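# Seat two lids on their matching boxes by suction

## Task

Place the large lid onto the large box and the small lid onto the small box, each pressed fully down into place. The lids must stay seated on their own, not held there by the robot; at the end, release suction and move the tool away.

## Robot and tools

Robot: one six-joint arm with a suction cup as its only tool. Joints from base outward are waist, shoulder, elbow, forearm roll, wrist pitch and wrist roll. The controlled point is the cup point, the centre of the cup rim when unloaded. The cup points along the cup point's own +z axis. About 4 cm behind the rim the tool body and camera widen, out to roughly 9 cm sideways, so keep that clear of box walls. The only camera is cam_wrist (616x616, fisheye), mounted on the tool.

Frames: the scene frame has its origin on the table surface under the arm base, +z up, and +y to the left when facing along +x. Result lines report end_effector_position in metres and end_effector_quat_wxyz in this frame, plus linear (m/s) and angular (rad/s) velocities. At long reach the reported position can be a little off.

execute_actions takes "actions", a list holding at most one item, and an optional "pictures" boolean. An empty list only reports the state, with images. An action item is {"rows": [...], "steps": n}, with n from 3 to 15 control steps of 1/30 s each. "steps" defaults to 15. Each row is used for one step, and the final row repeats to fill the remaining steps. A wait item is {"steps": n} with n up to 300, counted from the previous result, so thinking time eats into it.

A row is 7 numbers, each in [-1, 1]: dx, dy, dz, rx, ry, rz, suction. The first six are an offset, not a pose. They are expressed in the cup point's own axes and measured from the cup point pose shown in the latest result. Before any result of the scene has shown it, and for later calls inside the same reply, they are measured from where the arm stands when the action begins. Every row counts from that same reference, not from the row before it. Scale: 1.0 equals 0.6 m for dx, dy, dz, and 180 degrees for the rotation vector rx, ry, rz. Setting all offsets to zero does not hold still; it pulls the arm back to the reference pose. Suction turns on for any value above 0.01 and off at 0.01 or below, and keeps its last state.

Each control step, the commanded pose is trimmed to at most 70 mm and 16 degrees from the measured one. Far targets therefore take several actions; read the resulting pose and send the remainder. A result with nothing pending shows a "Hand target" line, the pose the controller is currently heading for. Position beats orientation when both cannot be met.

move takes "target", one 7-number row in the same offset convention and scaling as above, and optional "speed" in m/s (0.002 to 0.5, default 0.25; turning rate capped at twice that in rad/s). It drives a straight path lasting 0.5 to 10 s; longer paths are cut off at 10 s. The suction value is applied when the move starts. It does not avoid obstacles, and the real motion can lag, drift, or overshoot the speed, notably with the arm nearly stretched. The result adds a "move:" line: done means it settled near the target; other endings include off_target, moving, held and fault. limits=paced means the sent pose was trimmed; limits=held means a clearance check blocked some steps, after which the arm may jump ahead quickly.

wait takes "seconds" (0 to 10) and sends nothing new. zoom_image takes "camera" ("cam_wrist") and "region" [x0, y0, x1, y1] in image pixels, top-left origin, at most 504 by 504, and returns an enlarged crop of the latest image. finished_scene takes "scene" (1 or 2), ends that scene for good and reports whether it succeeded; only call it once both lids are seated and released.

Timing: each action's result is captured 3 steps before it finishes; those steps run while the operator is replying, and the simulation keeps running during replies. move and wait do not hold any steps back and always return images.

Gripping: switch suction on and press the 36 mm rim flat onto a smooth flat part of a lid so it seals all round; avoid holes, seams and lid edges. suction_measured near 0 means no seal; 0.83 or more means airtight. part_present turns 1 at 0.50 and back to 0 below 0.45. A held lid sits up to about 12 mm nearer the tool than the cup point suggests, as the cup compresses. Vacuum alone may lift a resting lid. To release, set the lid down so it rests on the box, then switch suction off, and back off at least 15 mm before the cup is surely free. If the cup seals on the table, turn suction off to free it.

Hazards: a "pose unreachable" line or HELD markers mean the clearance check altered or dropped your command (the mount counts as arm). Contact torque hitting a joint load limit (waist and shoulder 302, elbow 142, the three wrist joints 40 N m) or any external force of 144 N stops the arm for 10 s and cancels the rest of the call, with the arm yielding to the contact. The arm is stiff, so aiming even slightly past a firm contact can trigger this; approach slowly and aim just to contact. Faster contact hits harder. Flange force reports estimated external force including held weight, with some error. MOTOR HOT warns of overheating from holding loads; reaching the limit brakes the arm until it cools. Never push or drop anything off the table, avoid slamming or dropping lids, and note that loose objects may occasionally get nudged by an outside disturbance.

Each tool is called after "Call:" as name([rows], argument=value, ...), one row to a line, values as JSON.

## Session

Call:
execute_actions(actions=[])

Scene clock: 0.00 s of 6200.00 s.
end_effector_position=(+0.6447, -0.0172, +0.4533) suction_measured=0.00 part_present=0 end_effector_quat_wxyz=(+0.007, +0.014, +1.000, +0.002) end_effector_velocity=(-0.001, -0.000, +0.001) end_effector_angular_velocity=(-0.001, -0.000, -0.001)
Joint positions: [-0.055  0.168  1.62   0.002  1.355 -0.052]
Joint velocities: [-0.    -0.001 -0.    -0.001  0.001  0.001]
Joint torques (N m, as the joint torque sensors report them, + toward a larger angle): no reading
Flange force (N, the push that the arm receives, along the end effector's own x y z axes): no reading
Hand target: +0.645, -0.017, +0.453; +0.007, +0.014, +1.000, +0.002

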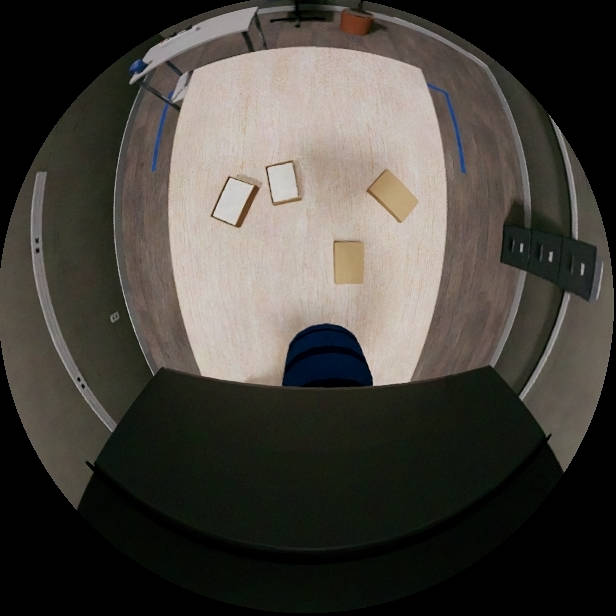

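Call:
move(target=[0.14,-0.12,0.55,0,0,0,0])

Scene clock: 2.03 s of 6200.00 s.
end_effector_position=(+0.5638, -0.0864, +0.1219) suction_measured=0.00 part_present=0 end_effector_quat_wxyz=(+0.007, +0.014, +1.000, +0.002) end_effector_velocity=(-0.000, -0.000, -0.000) end_effector_angular_velocity=(+0.000, +0.001, -0.002)
Joint positions: [-0.189  0.338  2.094  0.002  0.711 -0.186]
Joint velocities: [-0.001  0.001  0.     0.     0.     0.001]
Joint torques (N m, as the joint torque sensors report them, + toward a larger angle): [  0.72 -59.5  -27.33   2.54   0.44   0.09]
Flange force (N, the push that the arm receives, along the end effector's own x y z axes): [1.4 -1.5 1.3]
Hand target: +0.564, -0.086, +0.122; +0.007, +0.014, +1.000, +0.002
Off the commanded pose: 0.001 m, 0 deg.
Kept back: nothing.
move: done

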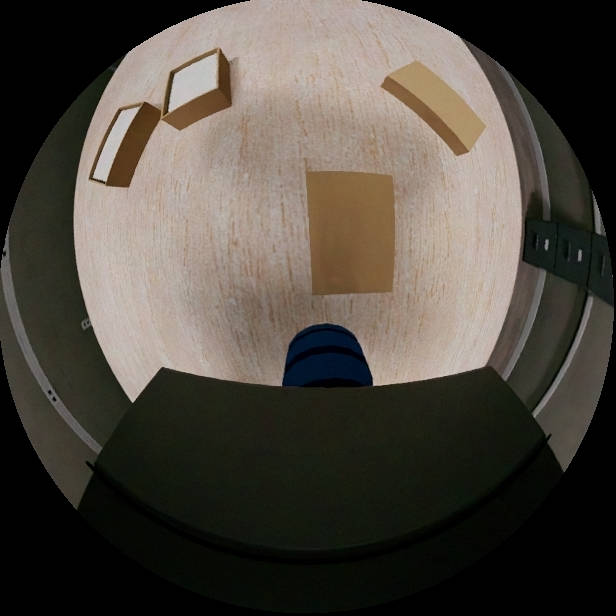

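Call:
move(target=[-0.125,-0.04,0.15,0,0,0,1], speed=0.1)

Call:
move(target=[0,0,0.023,0,0,0,1], speed=0.02)

Scene clock: 3.80 s of 6200.00 s.
end_effector_position=(+0.6394, -0.1121, +0.0329) suction_measured=0.00 part_present=0 end_effector_quat_wxyz=(+0.007, +0.014, +1.000, +0.002) end_effector_velocity=(+0.001, -0.000, +0.000) end_effector_angular_velocity=(-0.000, -0.002, -0.001)
Joint positions: [-0.203  0.552  1.975  0.002  0.615 -0.201]
Joint velocities: [-0.    -0.    -0.001  0.    -0.001  0.   ]
Joint torques (N m, as the joint torque sensors report them, + toward a larger angle): [ -0.71 -76.12 -24.9    2.3    0.48   0.26]
Flange force (N, the push that the arm receives, along the end effector's own x y z axes): [3.1 1.3 0.0]
Hand target: +0.639, -0.112, +0.033; +0.007, +0.014, +1.000, +0.002
Off the commanded pose: 0.000 m, 0 deg.
Kept back: nothing.
move: done

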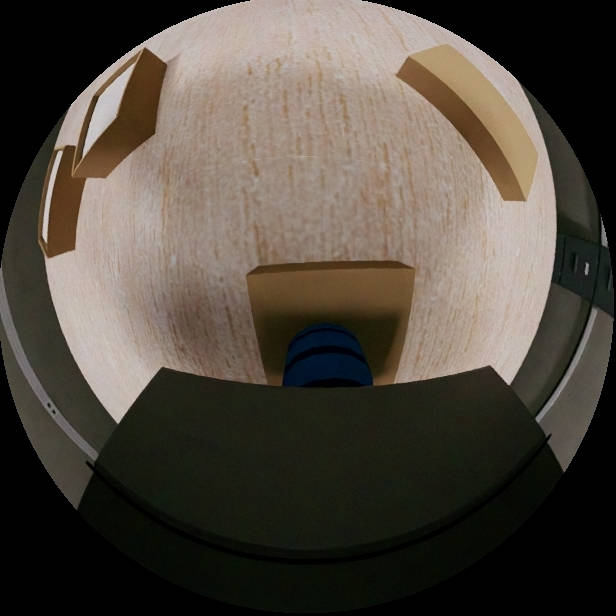

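Scene clock: 4.70 s of 6200.00 s.
end_effector_position=(+0.6397, -0.1121, +0.0191) suction_measured=0.93 part_present=1 end_effector_quat_wxyz=(+0.007, +0.014, +1.000, +0.002) end_effector_velocity=(-0.000, +0.000, -0.000) end_effector_angular_velocity=(+0.000, +0.001, +0.001)
Joint positions: [-0.203  0.572  1.978  0.002  0.592 -0.201]
Joint velocities: [ 0.001  0.     0.     0.     0.001 -0.   ]
Joint torques (N m, as the joint torque sensors report them, + toward a larger angle): [  1.72 -78.25 -23.78   2.23   0.46   0.25]
Flange force (N, the push that the arm receives, along the end effector's own x y z axes): [1.7 -2.9 2.4]
Hand target: +0.640, -0.112, +0.019; +0.007, +0.014, +1.000, +0.002
Off the commanded pose: 0.000 m, 0 deg.
Kept back: nothing.
move: done

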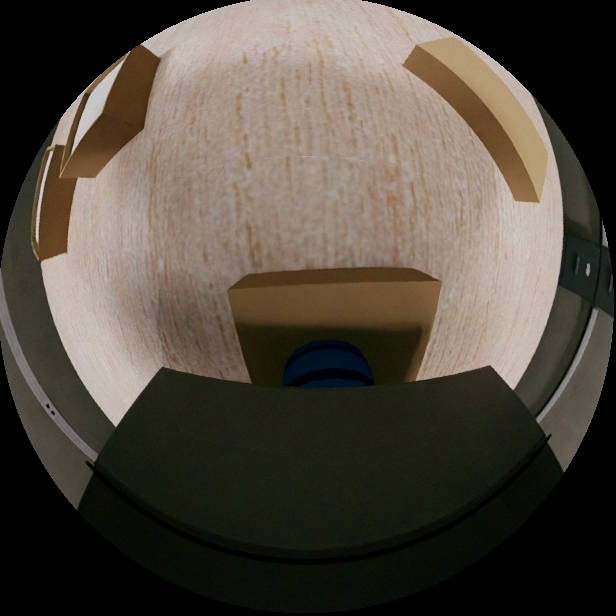

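Call:
move(target=[-0.17,0.28,-0.2,0,0,-0.045,1])

Scene clock: 6.27 s of 6200.00 s.
end_effector_position=(+0.7440, +0.0531, +0.1411) suction_measured=0.94 part_present=1 end_effector_quat_wxyz=(+0.007, -0.057, +0.998, +0.001) end_effector_velocity=(+0.001, +0.000, +0.000) end_effector_angular_velocity=(+0.001, -0.001, -0.002)
Joint positions: [ 0.049  0.534  1.729  0.002  0.88  -0.09 ]
Joint velocities: [-0.     0.    -0.001  0.001  0.     0.001]
Joint torques (N m, as the joint torque sensors report them, + toward a larger angle): [ -0.56 -82.68 -32.88   3.07   0.47   0.13]
Flange force (N, the push that the arm receives, along the end effector's own x y z axes): [2.6 0.0 2.4]
Hand target: +0.744, +0.053, +0.141; +0.007, -0.057, +0.998, +0.001
Off the commanded pose: 0.001 m, 0 deg.
Kept back: nothing.
move: done

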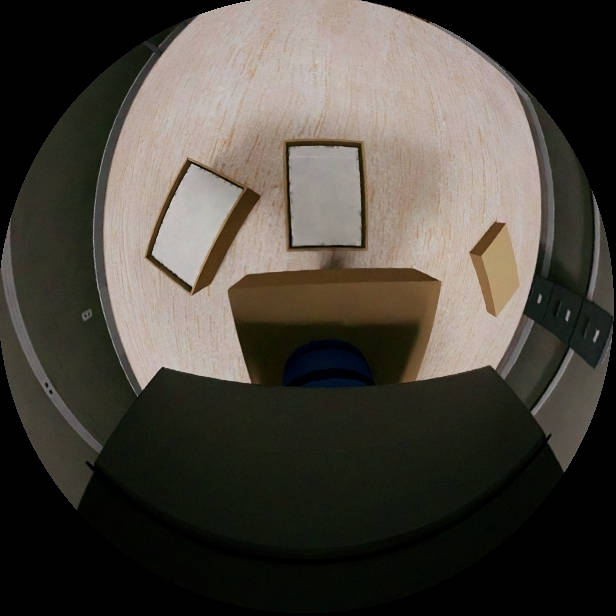

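Call:
move(target=[-0.17,0.005,0.11,0,0,0,1], speed=0.1)

Scene clock: 8.03 s of 6200.00 s.
end_effector_position=(+0.8459, +0.0680, +0.0766) suction_measured=0.94 part_present=1 end_effector_quat_wxyz=(+0.007, -0.057, +0.998, +0.001) end_effector_velocity=(+0.000, -0.000, -0.001) end_effector_angular_velocity=(+0.000, -0.000, -0.001)
Joint positions: [ 0.063  0.729  1.521  0.002  0.892 -0.076]
Joint velocities: [-0.001  0.001 -0.     0.    -0.001  0.   ]
Joint torques (N m, as the joint torque sensors report them, + toward a larger angle): [   0.53 -100.84  -32.67    2.98    0.51    0.06]
Flange force (N, the push that the arm receives, along the end effector's own x y z axes): [0.3 -1.1 3.0]
Hand target: +0.846, +0.068, +0.077; +0.007, -0.057, +0.998, +0.001
Off the commanded pose: 0.000 m, 0 deg.
Kept back: nothing.
move: done

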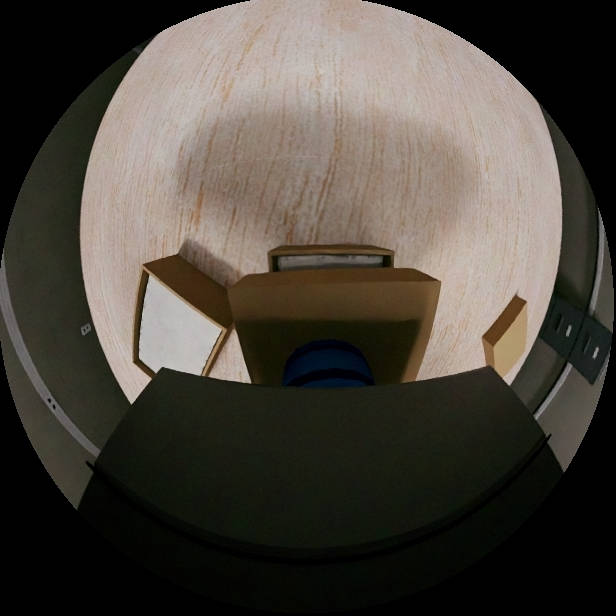

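Call:
move(target=[-0.02,0,0,0,0,0,1], speed=0.03)

Call:
move(target=[0,0,0.055,0,0,0,1], speed=0.02)

Scene clock: 9.00 s of 6200.00 s.
end_effector_position=(+0.8578, +0.0694, +0.0768) suction_measured=0.94 part_present=1 end_effector_quat_wxyz=(+0.007, -0.057, +0.998, +0.001) end_effector_velocity=(+0.001, +0.000, +0.000) end_effector_angular_velocity=(-0.000, -0.003, -0.001)
Joint positions: [ 0.064  0.744  1.492  0.002  0.906 -0.074]
Joint velocities: [ 0.001 -0.    -0.001 -0.    -0.003  0.001]
Joint torques (N m, as the joint torque sensors report them, + toward a larger angle): [   0.01 -101.33  -33.16    3.17    0.46    0.29]
Flange force (N, the push that the arm receives, along the end effector's own x y z axes): [2.0 -0.5 1.7]
Hand target: +0.858, +0.069, +0.077; +0.007, -0.057, +0.998, +0.001
Off the commanded pose: 0.000 m, 0 deg.
Kept back: nothing.
move: done

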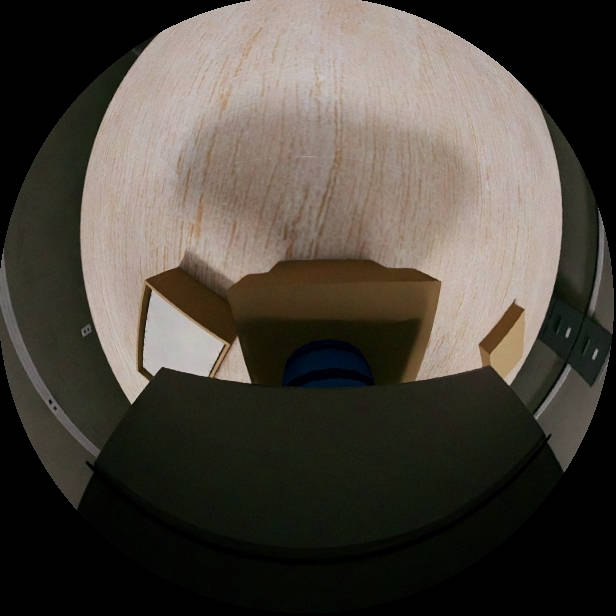

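Scene clock: 10.87 s of 6200.00 s.
end_effector_position=(+0.8583, +0.0694, +0.0439) suction_measured=0.94 part_present=1 end_effector_quat_wxyz=(+0.007, -0.057, +0.998, +0.001) end_effector_velocity=(-0.001, +0.000, -0.002) end_effector_angular_velocity=(-0.001, +0.002, +0.003)
Joint positions: [ 0.064  0.778  1.501  0.002  0.863 -0.074]
Joint velocities: [ 0.001  0.002  0.001 -0.001 -0.001 -0.002]
Joint torques (N m, as the joint torque sensors report them, + toward a larger angle): [   0.05 -103.68  -32.47    2.99    0.51    0.18]
Flange force (N, the push that the arm receives, along the end effector's own x y z axes): [1.6 -0.2 3.4]
Hand target: +0.858, +0.069, +0.044; +0.007, -0.057, +0.998, +0.001
Off the commanded pose: 0.000 m, 0 deg.
Kept back: nothing.
move: done

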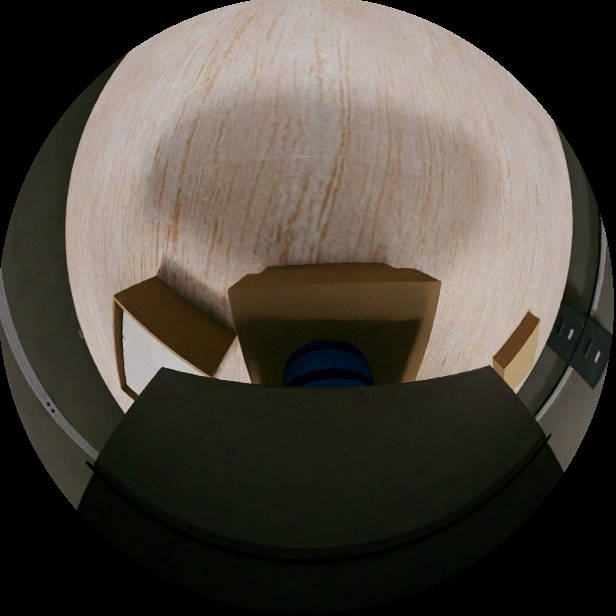

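Call:
move(target=[0,0,0.008,0,0,0,1], speed=0.01)

Call:
move(target=[0,0,-0.15,0,0,0.045,0], speed=0.15)

Call:
move(target=[0.18,-0.5,0,0,0,0,0])

Scene clock: 11.80 s of 6200.00 s.
end_effector_position=(+0.8584, +0.0694, +0.0391) suction_measured=0.94 part_present=1 end_effector_quat_wxyz=(+0.007, -0.057, +0.998, +0.001) end_effector_velocity=(-0.000, +0.001, -0.001) end_effector_angular_velocity=(+0.000, +0.002, -0.000)
Joint positions: [ 0.064  0.783  1.502  0.002  0.857 -0.074]
Joint velocities: [ 0.001  0.002 -0.     0.    -0.     0.001]
Joint torques (N m, as the joint torque sensors report them, + toward a larger angle): [   0.21 -102.36  -32.47    2.97    0.34    0.37]
Flange force (N, the push that the arm receives, along the end effector's own x y z axes): [3.5 -0.8 1.7]
Hand target: +0.858, +0.069, +0.039; +0.007, -0.057, +0.998, +0.001
Off the commanded pose: 0.000 m, 0 deg.
Kept back: nothing.
move: done

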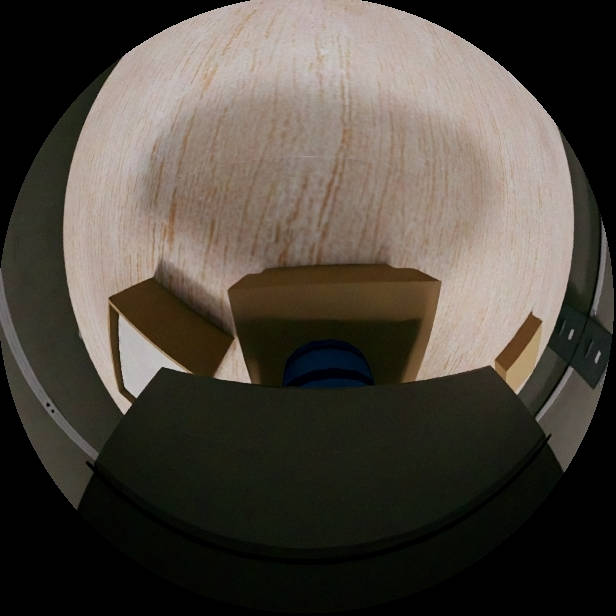

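Scene clock: 12.73 s of 6200.00 s.
end_effector_position=(+0.8570, +0.0692, +0.1290) suction_measured=0.00 part_present=0 end_effector_quat_wxyz=(+0.007, +0.014, +1.000, +0.002) end_effector_velocity=(+0.001, +0.001, +0.001) end_effector_angular_velocity=(+0.000, -0.005, -0.001)
Joint positions: [0.064 0.694 1.471 0.002 0.977 0.067]
Joint velocities: [ 0.001 -0.001 -0.     0.    -0.003  0.001]
Joint torques (N m, as the joint torque sensors report them, + toward a larger angle): [ -0.29 -99.05 -34.89   3.12   0.35   0.24]
Flange force (N, the push that the arm receives, along the end effector's own x y z axes): [1.6 -0.5 2.1]
Hand target: +0.857, +0.069, +0.129; +0.007, +0.014, +1.000, +0.002
Off the commanded pose: 0.000 m, 0 deg.
Kept back: nothing.
move: done

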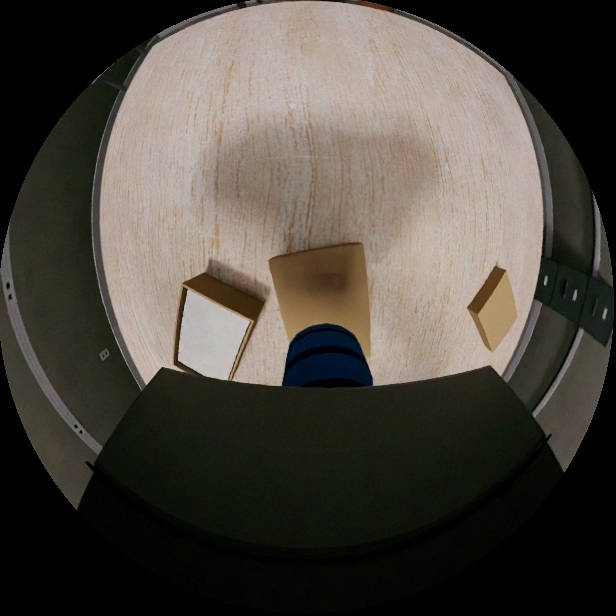

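Scene clock: 14.43 s of 6200.00 s.
end_effector_position=(+0.7415, -0.2280, +0.1266) suction_measured=0.00 part_present=0 end_effector_quat_wxyz=(+0.007, +0.014, +1.000, +0.002) end_effector_velocity=(-0.000, -0.002, +0.000) end_effector_angular_velocity=(-0.001, -0.001, -0.001)
Joint positions: [-0.319  0.585  1.67   0.002  0.887 -0.316]
Joint velocities: [-0.002 -0.    -0.    -0.    -0.    -0.   ]
Joint torques (N m, as the joint torque sensors report them, + toward a larger angle): [  1.26 -87.67 -33.05   3.13   0.49   0.22]
Flange force (N, the push that the arm receives, along the end effector's own x y z axes): [3.2 -1.0 2.1]
Hand target: +0.742, -0.228, +0.127; +0.007, +0.014, +1.000, +0.002
Off the commanded pose: 0.001 m, 0 deg.
Kept back: nothing.
move: done

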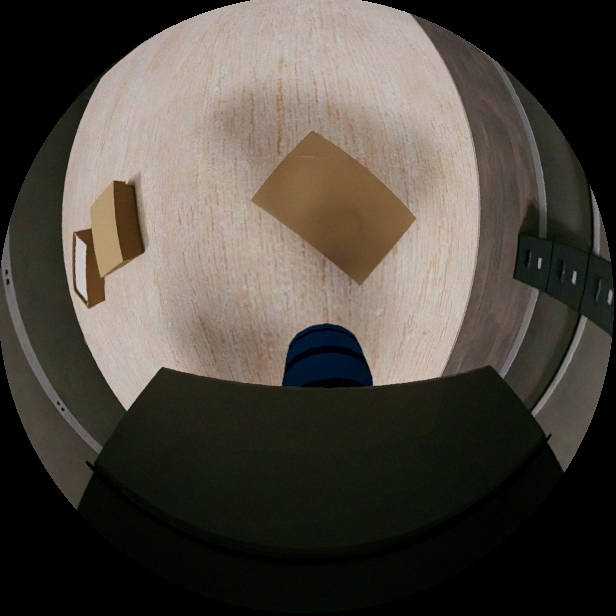

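Call:
move(target=[-0.168,-0.012,0.15,0,0,-0.28,1], speed=0.15)

Call:
move(target=[0,0,0.026,0,0,0,1], speed=0.02)

Scene clock: 17.90 s of 6200.00 s.
end_effector_position=(+0.8433, -0.2375, +0.0380) suction_measured=0.00 part_present=0 end_effector_quat_wxyz=(+0.007, -0.413, +0.911, -0.001) end_effector_velocity=(+0.000, +0.001, -0.001) end_effector_angular_velocity=(+0.002, +0.001, +0.002)
Joint positions: [-0.29   0.801  1.464  0.002  0.877 -1.168]
Joint velocities: [ 0.001  0.002 -0.     0.002  0.    -0.002]
Joint torques (N m, as the joint torque sensors report them, + toward a larger angle): [   1.12 -105.92  -32.85    3.15    0.34    0.16]
Flange force (N, the push that the arm receives, along the end effector's own x y z axes): [1.4 1.1 3.2]
Hand target: +0.843, -0.238, +0.038; +0.007, -0.413, +0.911, -0.001
Off the commanded pose: 0.000 m, 0 deg.
Kept back: nothing.
move: done

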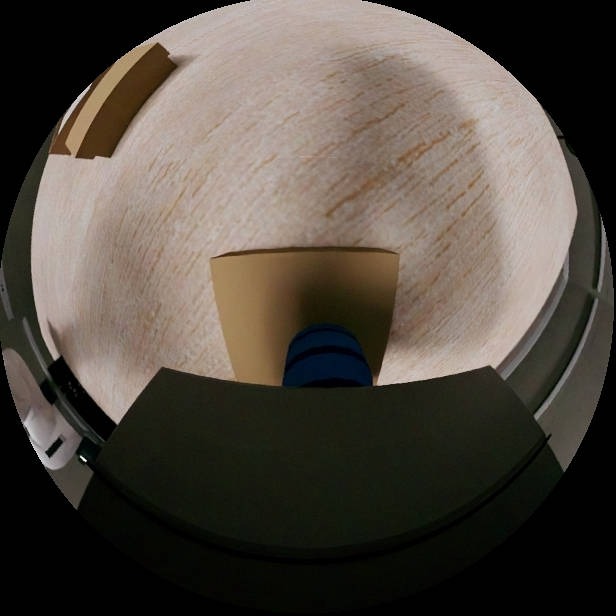

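Scene clock: 18.90 s of 6200.00 s.
end_effector_position=(+0.8436, -0.2375, +0.0225) suction_measured=0.94 part_present=1 end_effector_quat_wxyz=(+0.007, -0.413, +0.911, -0.001) end_effector_velocity=(-0.000, +0.001, -0.000) end_effector_angular_velocity=(+0.001, +0.001, -0.002)
Joint positions: [-0.29   0.818  1.467  0.002  0.857 -1.168]
Joint velocities: [ 0.001  0.001 -0.     0.001  0.001  0.002]
Joint torques (N m, as the joint torque sensors report them, + toward a larger angle): [   1.07 -106.4   -31.94    3.16    0.4     0.27]
Flange force (N, the push that the arm receives, along the end effector's own x y z axes): [1.3 0.4 2.6]
Hand target: +0.844, -0.237, +0.022; +0.007, -0.413, +0.911, -0.001
Off the commanded pose: 0.000 m, 0 deg.
Kept back: nothing.
move: done

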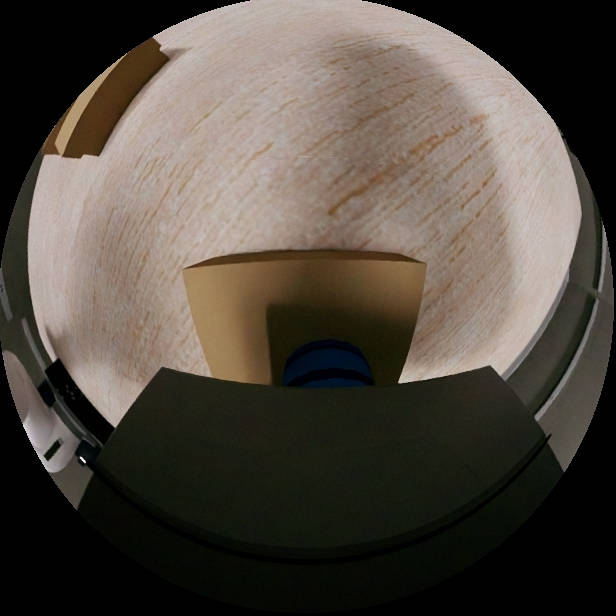

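Call:
move(target=[0,0,-0.22,0,0,0.43,1])

Scene clock: 22.23 s of 6200.00 s.
end_effector_position=(+0.8416, -0.2377, +0.1545) suction_measured=0.94 part_present=1 end_effector_quat_wxyz=(+0.007, +0.247, +0.969, +0.004) end_effector_velocity=(-0.000, -0.001, +0.001) end_effector_angular_velocity=(-0.001, -0.001, -0.002)
Joint positions: [-0.29   0.692  1.419  0.002  1.031  0.183]
Joint velocities: [-0.001 -0.001  0.    -0.001 -0.     0.002]
Joint torques (N m, as the joint torque sensors report them, + toward a larger angle): [   0.88 -100.19  -36.2     3.47    0.62   -0.08]
Flange force (N, the push that the arm receives, along the end effector's own x y z axes): [2.0 -1.3 2.8]
Hand target: +0.842, -0.238, +0.154; +0.007, +0.247, +0.969, +0.004
Off the commanded pose: 0.000 m, 0 deg.
Kept back: nothing.
move: done

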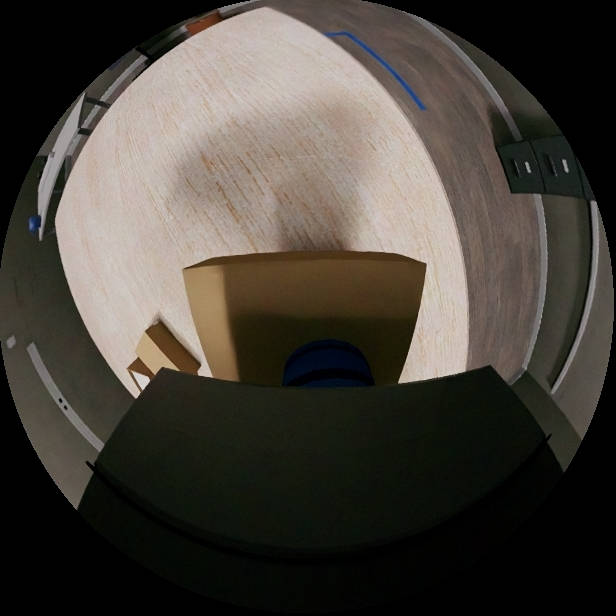

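Call:
move(target=[0.643,0.627,0,0,0,0,1])

Scene clock: 25.03 s of 6200.00 s.
end_effector_position=(+0.6817, +0.2769, +0.1534) suction_measured=0.94 part_present=1 end_effector_quat_wxyz=(+0.006, +0.247, +0.969, +0.003) end_effector_velocity=(-0.001, +0.000, -0.000) end_effector_angular_velocity=(-0.001, +0.003, -0.000)
Joint positions: [0.362 0.508 1.743 0.002 0.891 0.836]
Joint velocities: [0.001 0.001 0.    0.    0.003 0.001]
Joint torques (N m, as the joint torque sensors report them, + toward a larger angle): [ -0.03 -79.97 -32.94   3.09   0.4    0.27]
Flange force (N, the push that the arm receives, along the end effector's own x y z axes): [0.5 -3.3 1.7]
Hand target: +0.682, +0.277, +0.153; +0.006, +0.247, +0.969, +0.003
Off the commanded pose: 0.001 m, 0 deg.
Kept back: nothing.
move: done

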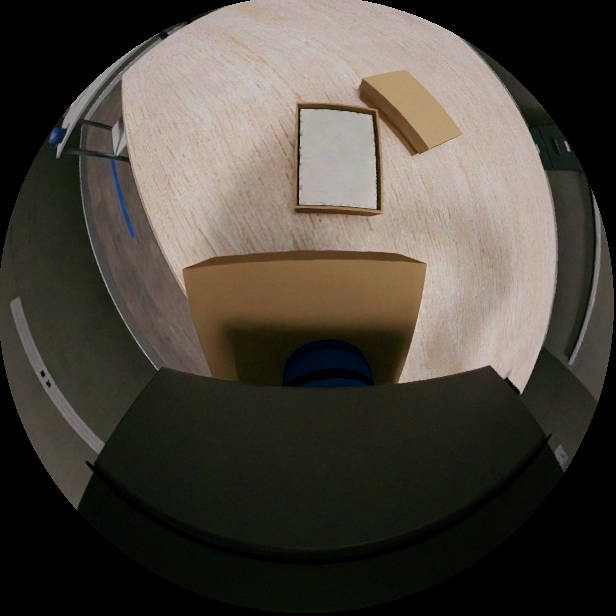

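Call:
move(target=[-0.22,-0.037,0.1,0,0,0.015,1], speed=0.1)

Scene clock: 27.07 s of 6200.00 s.
end_effector_position=(+0.7880, +0.1946, +0.0947) suction_measured=0.94 part_present=1 end_effector_quat_wxyz=(+0.006, +0.270, +0.963, +0.004) end_effector_velocity=(-0.000, +0.000, +0.000) end_effector_angular_velocity=(+0.000, +0.001, -0.001)
Joint positions: [0.223 0.664 1.603 0.002 0.875 0.744]
Joint velocities: [ 0.    -0.    -0.     0.     0.002  0.001]
Joint torques (N m, as the joint torque sensors report them, + toward a larger angle): [  0.58 -94.02 -32.72   3.     0.68   0.25]
Flange force (N, the push that the arm receives, along the end effector's own x y z axes): [1.4 -3.2 1.7]
Hand target: +0.788, +0.195, +0.095; +0.006, +0.270, +0.963, +0.004
Off the commanded pose: 0.000 m, 0 deg.
Kept back: nothing.
move: done

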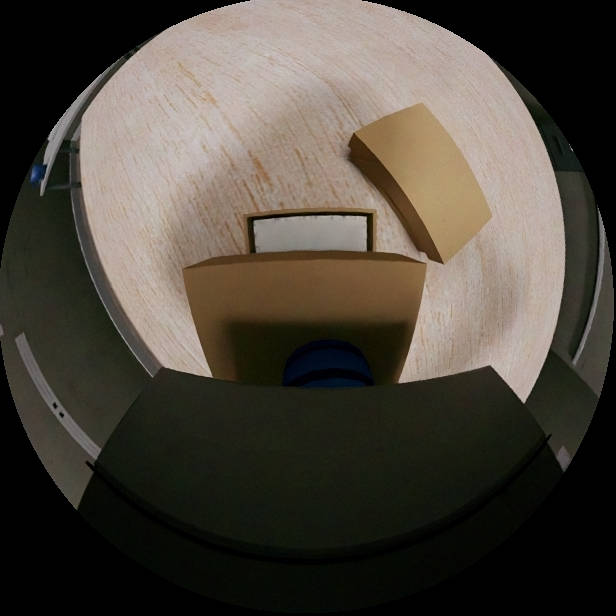

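Call:
move(target=[-0.05,0,0.02,0,0,0,1], speed=0.04)

Scene clock: 28.37 s of 6200.00 s.
end_effector_position=(+0.8139, +0.1791, +0.0831) suction_measured=0.94 part_present=1 end_effector_quat_wxyz=(+0.006, +0.270, +0.963, +0.004) end_effector_velocity=(-0.000, -0.000, -0.001) end_effector_angular_velocity=(+0.000, +0.002, -0.001)
Joint positions: [0.199 0.703 1.556 0.002 0.883 0.72 ]
Joint velocities: [-0.     0.001 -0.     0.001  0.001  0.   ]
Joint torques (N m, as the joint torque sensors report them, + toward a larger angle): [ -0.51 -97.36 -32.6    3.02   0.6    0.2 ]
Flange force (N, the push that the arm receives, along the end effector's own x y z axes): [1.5 -1.7 2.1]
Hand target: +0.814, +0.179, +0.083; +0.006, +0.270, +0.963, +0.004
Off the commanded pose: 0.000 m, 0 deg.
Kept back: nothing.
move: done

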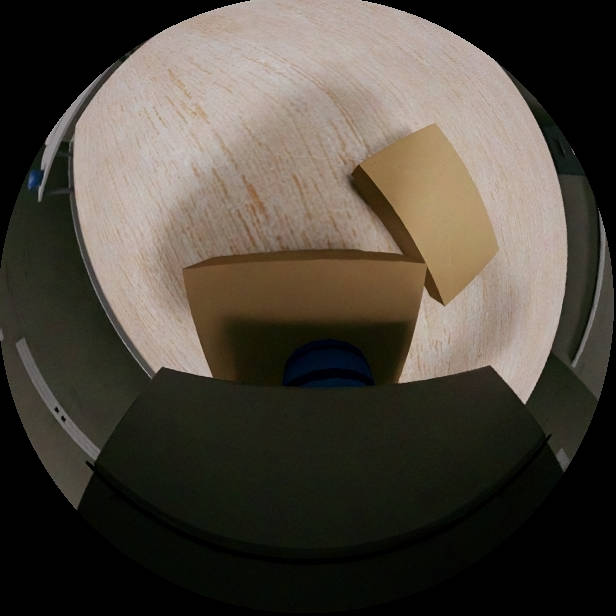

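Slightly too far; back 7 mm then lower.

Call:
move(target=[0.012,0,0,0,0,0,1], speed=0.02)

Call:
move(target=[0,0,0.055,0,0,0,1], speed=0.02)

Scene clock: 29.30 s of 6200.00 s.
end_effector_position=(+0.8077, +0.1829, +0.0830) suction_measured=0.94 part_present=1 end_effector_quat_wxyz=(+0.006, +0.270, +0.963, +0.004) end_effector_velocity=(+0.000, +0.000, +0.001) end_effector_angular_velocity=(+0.000, -0.002, -0.001)
Joint positions: [0.205 0.696 1.568 0.002 0.877 0.726]
Joint velocities: [ 0.    -0.001  0.    -0.    -0.001  0.002]
Joint torques (N m, as the joint torque sensors report them, + toward a larger angle): [  0.04 -96.82 -32.66   3.08   0.49   0.14]
Flange force (N, the push that the arm receives, along the end effector's own x y z axes): [1.4 -1.9 1.9]
Hand target: +0.808, +0.183, +0.083; +0.006, +0.270, +0.963, +0.004
Off the commanded pose: 0.000 m, 0 deg.
Kept back: nothing.
move: done

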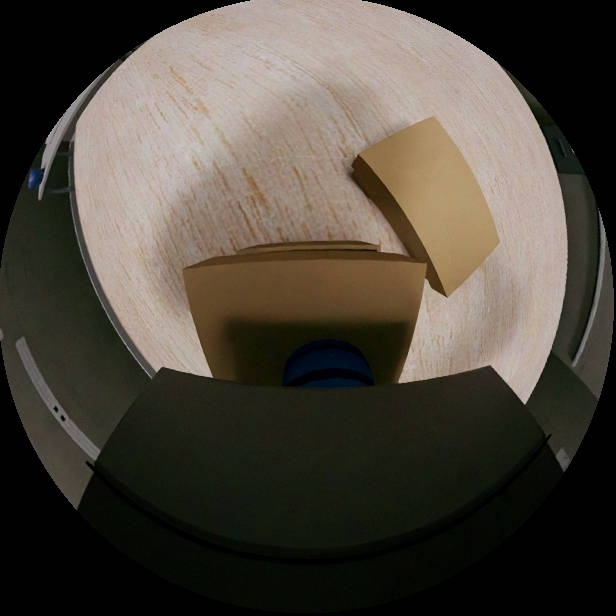

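Scene clock: 40.63 s of 6200.00 s.
end_effector_position=(+0.8090, +0.1831, +0.0621) suction_measured=0.94 part_present=1 end_effector_quat_wxyz=(+0.008, +0.270, +0.963, +0.004) end_effector_velocity=(-0.000, +0.001, +0.000) end_effector_angular_velocity=(+0.000, +0.001, +0.000)
Joint positions: [0.205 0.719 1.574 0.002 0.846 0.726]
Joint velocities: [ 0.001  0.    -0.     0.001  0.001  0.   ]
Joint torques (N m, as the joint torque sensors report them, + toward a larger angle): [ -1.13 -69.17 -22.99   2.77  -1.98   0.3 ]
Flange force (N, the push that the arm receives, along the end effector's own x y z axes): [9.8 -8.3 -34.8]
Hand target: +0.809, +0.183, +0.062; +0.008, +0.270, +0.963, +0.004
Off the commanded pose: 0.012 m, 0 deg.
FORCE FAULT: contact force on the arm reached its limit, and the arm stopped for 10 seconds. The contact can be on any part of the arm, not only on its tool. The arm's remaining commands of this call were not run. The arm holds still and accepts commands again. Move the arm away from the contact; if what it grips holds it there, let go first. Pushing or pulling that hard again can fault the arm again.
Kept back: nothing.
move: fault

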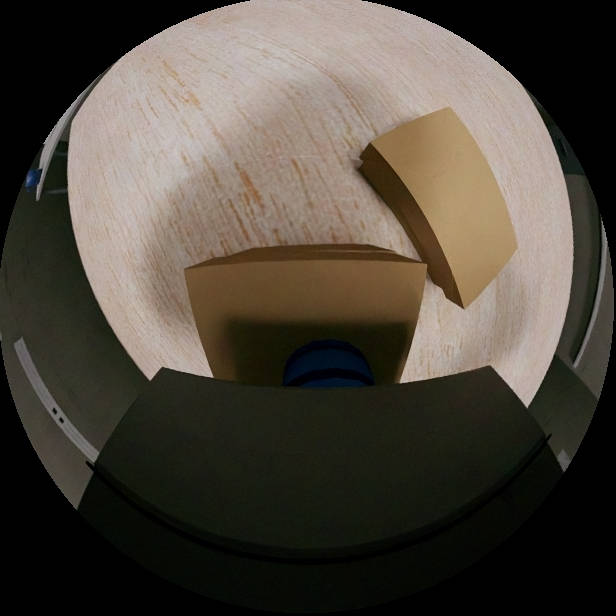

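Call:
move(target=[-0.009,0,-0.03,0,0,0,1], speed=0.03)

Call:
move(target=[0,0,0.035,0,0,0,1], speed=0.02)

Scene clock: 41.77 s of 6200.00 s.
end_effector_position=(+0.8133, +0.1802, +0.0802) suction_measured=0.94 part_present=1 end_effector_quat_wxyz=(+0.008, +0.270, +0.963, +0.004) end_effector_velocity=(+0.000, -0.000, -0.001) end_effector_angular_velocity=(+0.000, -0.000, -0.001)
Joint positions: [0.2   0.704 1.56  0.002 0.875 0.721]
Joint velocities: [-0.001  0.001  0.     0.    -0.002  0.   ]
Joint torques (N m, as the joint torque sensors report them, + toward a larger angle): [  0.3  -98.03 -32.56   3.01   0.5    0.16]
Flange force (N, the push that the arm receives, along the end effector's own x y z axes): [0.0 -1.6 3.2]
Hand target: +0.813, +0.180, +0.080; +0.008, +0.270, +0.963, +0.004
Off the commanded pose: 0.000 m, 0 deg.
Kept back: nothing.
move: done

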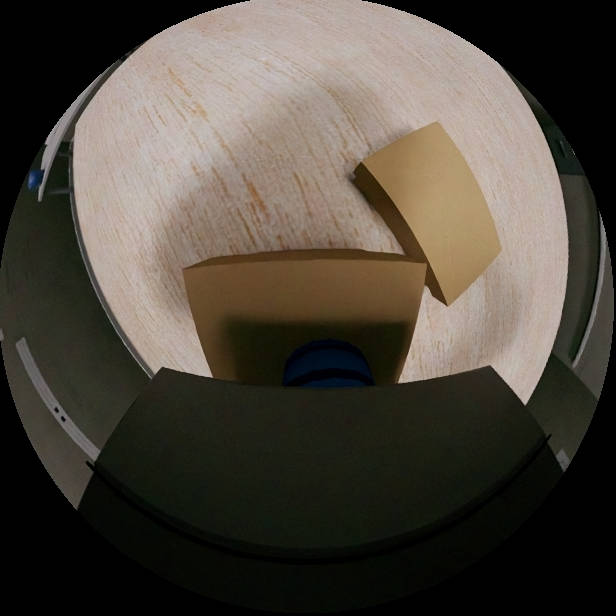

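Scene clock: 43.03 s of 6200.00 s.
end_effector_position=(+0.8141, +0.1804, +0.0598) suction_measured=0.94 part_present=1 end_effector_quat_wxyz=(+0.008, +0.270, +0.963, +0.004) end_effector_velocity=(-0.001, -0.000, -0.003) end_effector_angular_velocity=(-0.000, +0.002, -0.000)
Joint positions: [0.2   0.726 1.565 0.002 0.847 0.721]
Joint velocities: [-0.     0.003  0.001  0.    -0.003 -0.   ]
Joint torques (N m, as the joint torque sensors report them, + toward a larger angle): [-9.83 -8.44 18.09  0.61  2.46  0.23]
Flange force (N, the push that the arm receives, along the end effector's own x y z axes): [2.4 13.0 -104.9]
Hand target: +0.814, +0.180, +0.059; +0.008, +0.270, +0.963, +0.004
Off the commanded pose: 0.001 m, 0 deg.
Kept back: nothing.
move: done

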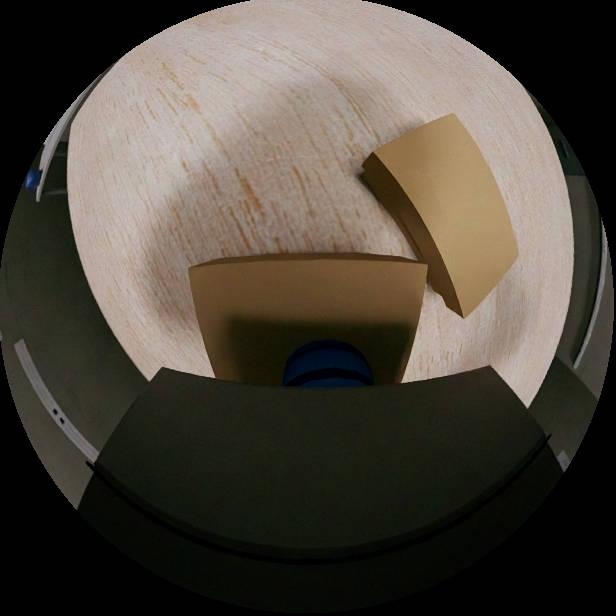

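Still caught; release and inspect.

Call:
move(target=[0.2,0,-0.2,0,0,0,0], speed=0.1)

Call:
zoom_image(camera="cam_wrist", region=[200,80,440,320])

Scene clock: 45.30 s of 6200.00 s.
end_effector_position=(+0.7092, +0.2421, +0.1780) suction_measured=0.00 part_present=0 end_effector_quat_wxyz=(+0.008, +0.270, +0.963, +0.004) end_effector_velocity=(-0.000, +0.001, +0.001) end_effector_angular_velocity=(+0.001, -0.002, +0.001)
Joint positions: [0.307 0.5   1.701 0.001 0.937 0.828]
Joint velocities: [ 0.001 -0.002  0.001  0.001 -0.001 -0.   ]
Joint torques (N m, as the joint torque sensors report them, + toward a larger angle): [ -0.34 -81.04 -34.08   3.2    0.24   0.02]
Flange force (N, the push that the arm receives, along the end effector's own x y z axes): [1.5 -1.9 1.1]
Hand target: +0.709, +0.242, +0.178; +0.008, +0.270, +0.963, +0.004
Off the commanded pose: 0.000 m, 0 deg.
Kept back: nothing.
move: done

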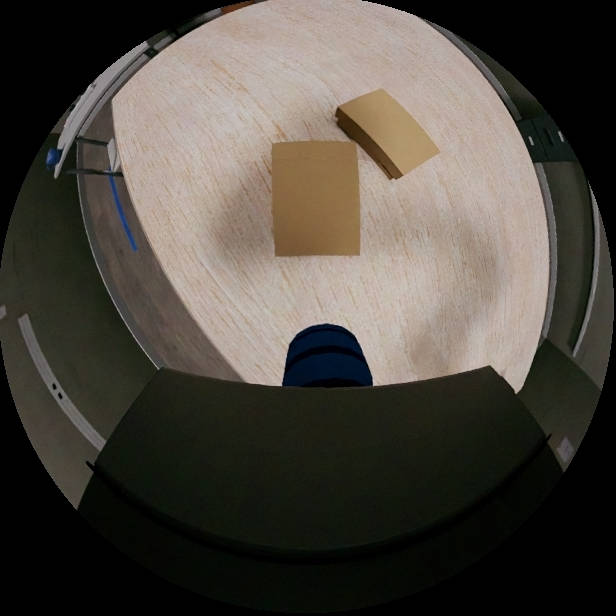

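Region (200, 80, 440, 320) of cam_wrist's 616x616 image, scaled by 2.100, with more detail than that image has.

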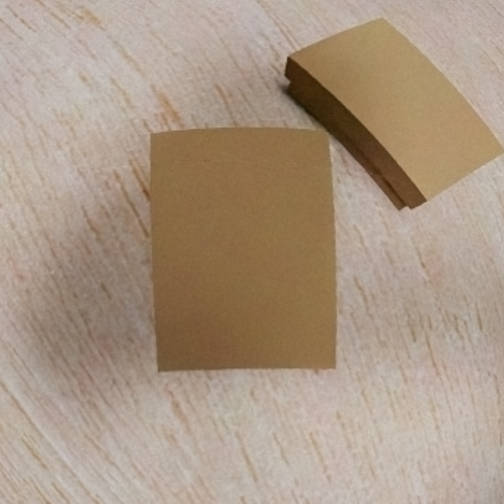

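Call:
move(target=[0.1,0.2,0.1,0,0,0,0])

Scene clock: 46.53 s of 6200.00 s.
end_effector_position=(+0.7210, +0.3760, +0.1187) suction_measured=0.00 part_present=0 end_effector_quat_wxyz=(+0.008, +0.270, +0.963, +0.004) end_effector_velocity=(+0.000, +0.001, +0.000) end_effector_angular_velocity=(+0.000, -0.001, -0.001)
Joint positions: [0.462 0.64  1.591 0.    0.907 0.984]
Joint velocities: [ 0.001  0.    -0.001 -0.    -0.     0.002]
Joint torques (N m, as the joint torque sensors report them, + toward a larger angle): [ -0.33 -92.61 -33.38   3.08   0.55   0.32]
Flange force (N, the push that the arm receives, along the end effector's own x y z axes): [0.4 -2.9 1.8]
Hand target: +0.721, +0.376, +0.119; +0.008, +0.270, +0.963, +0.004
Off the commanded pose: 0.000 m, 0 deg.
Kept back: nothing.
move: done

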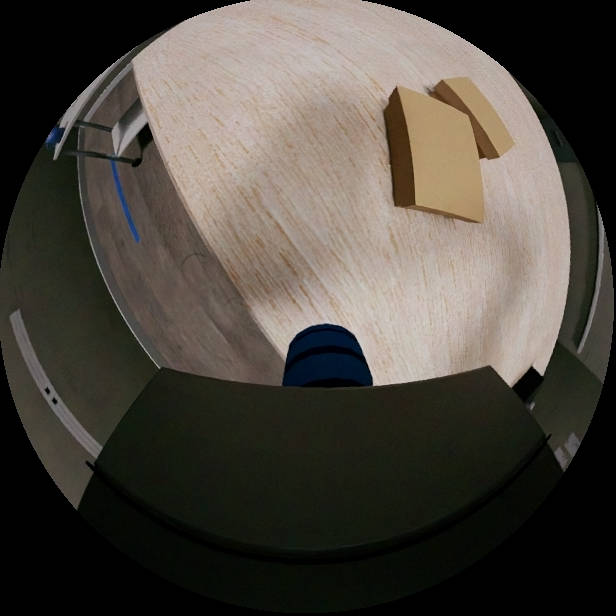

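Looks seated.

Call:
finished_scene(scene=2)

The scene is finished: the task was done.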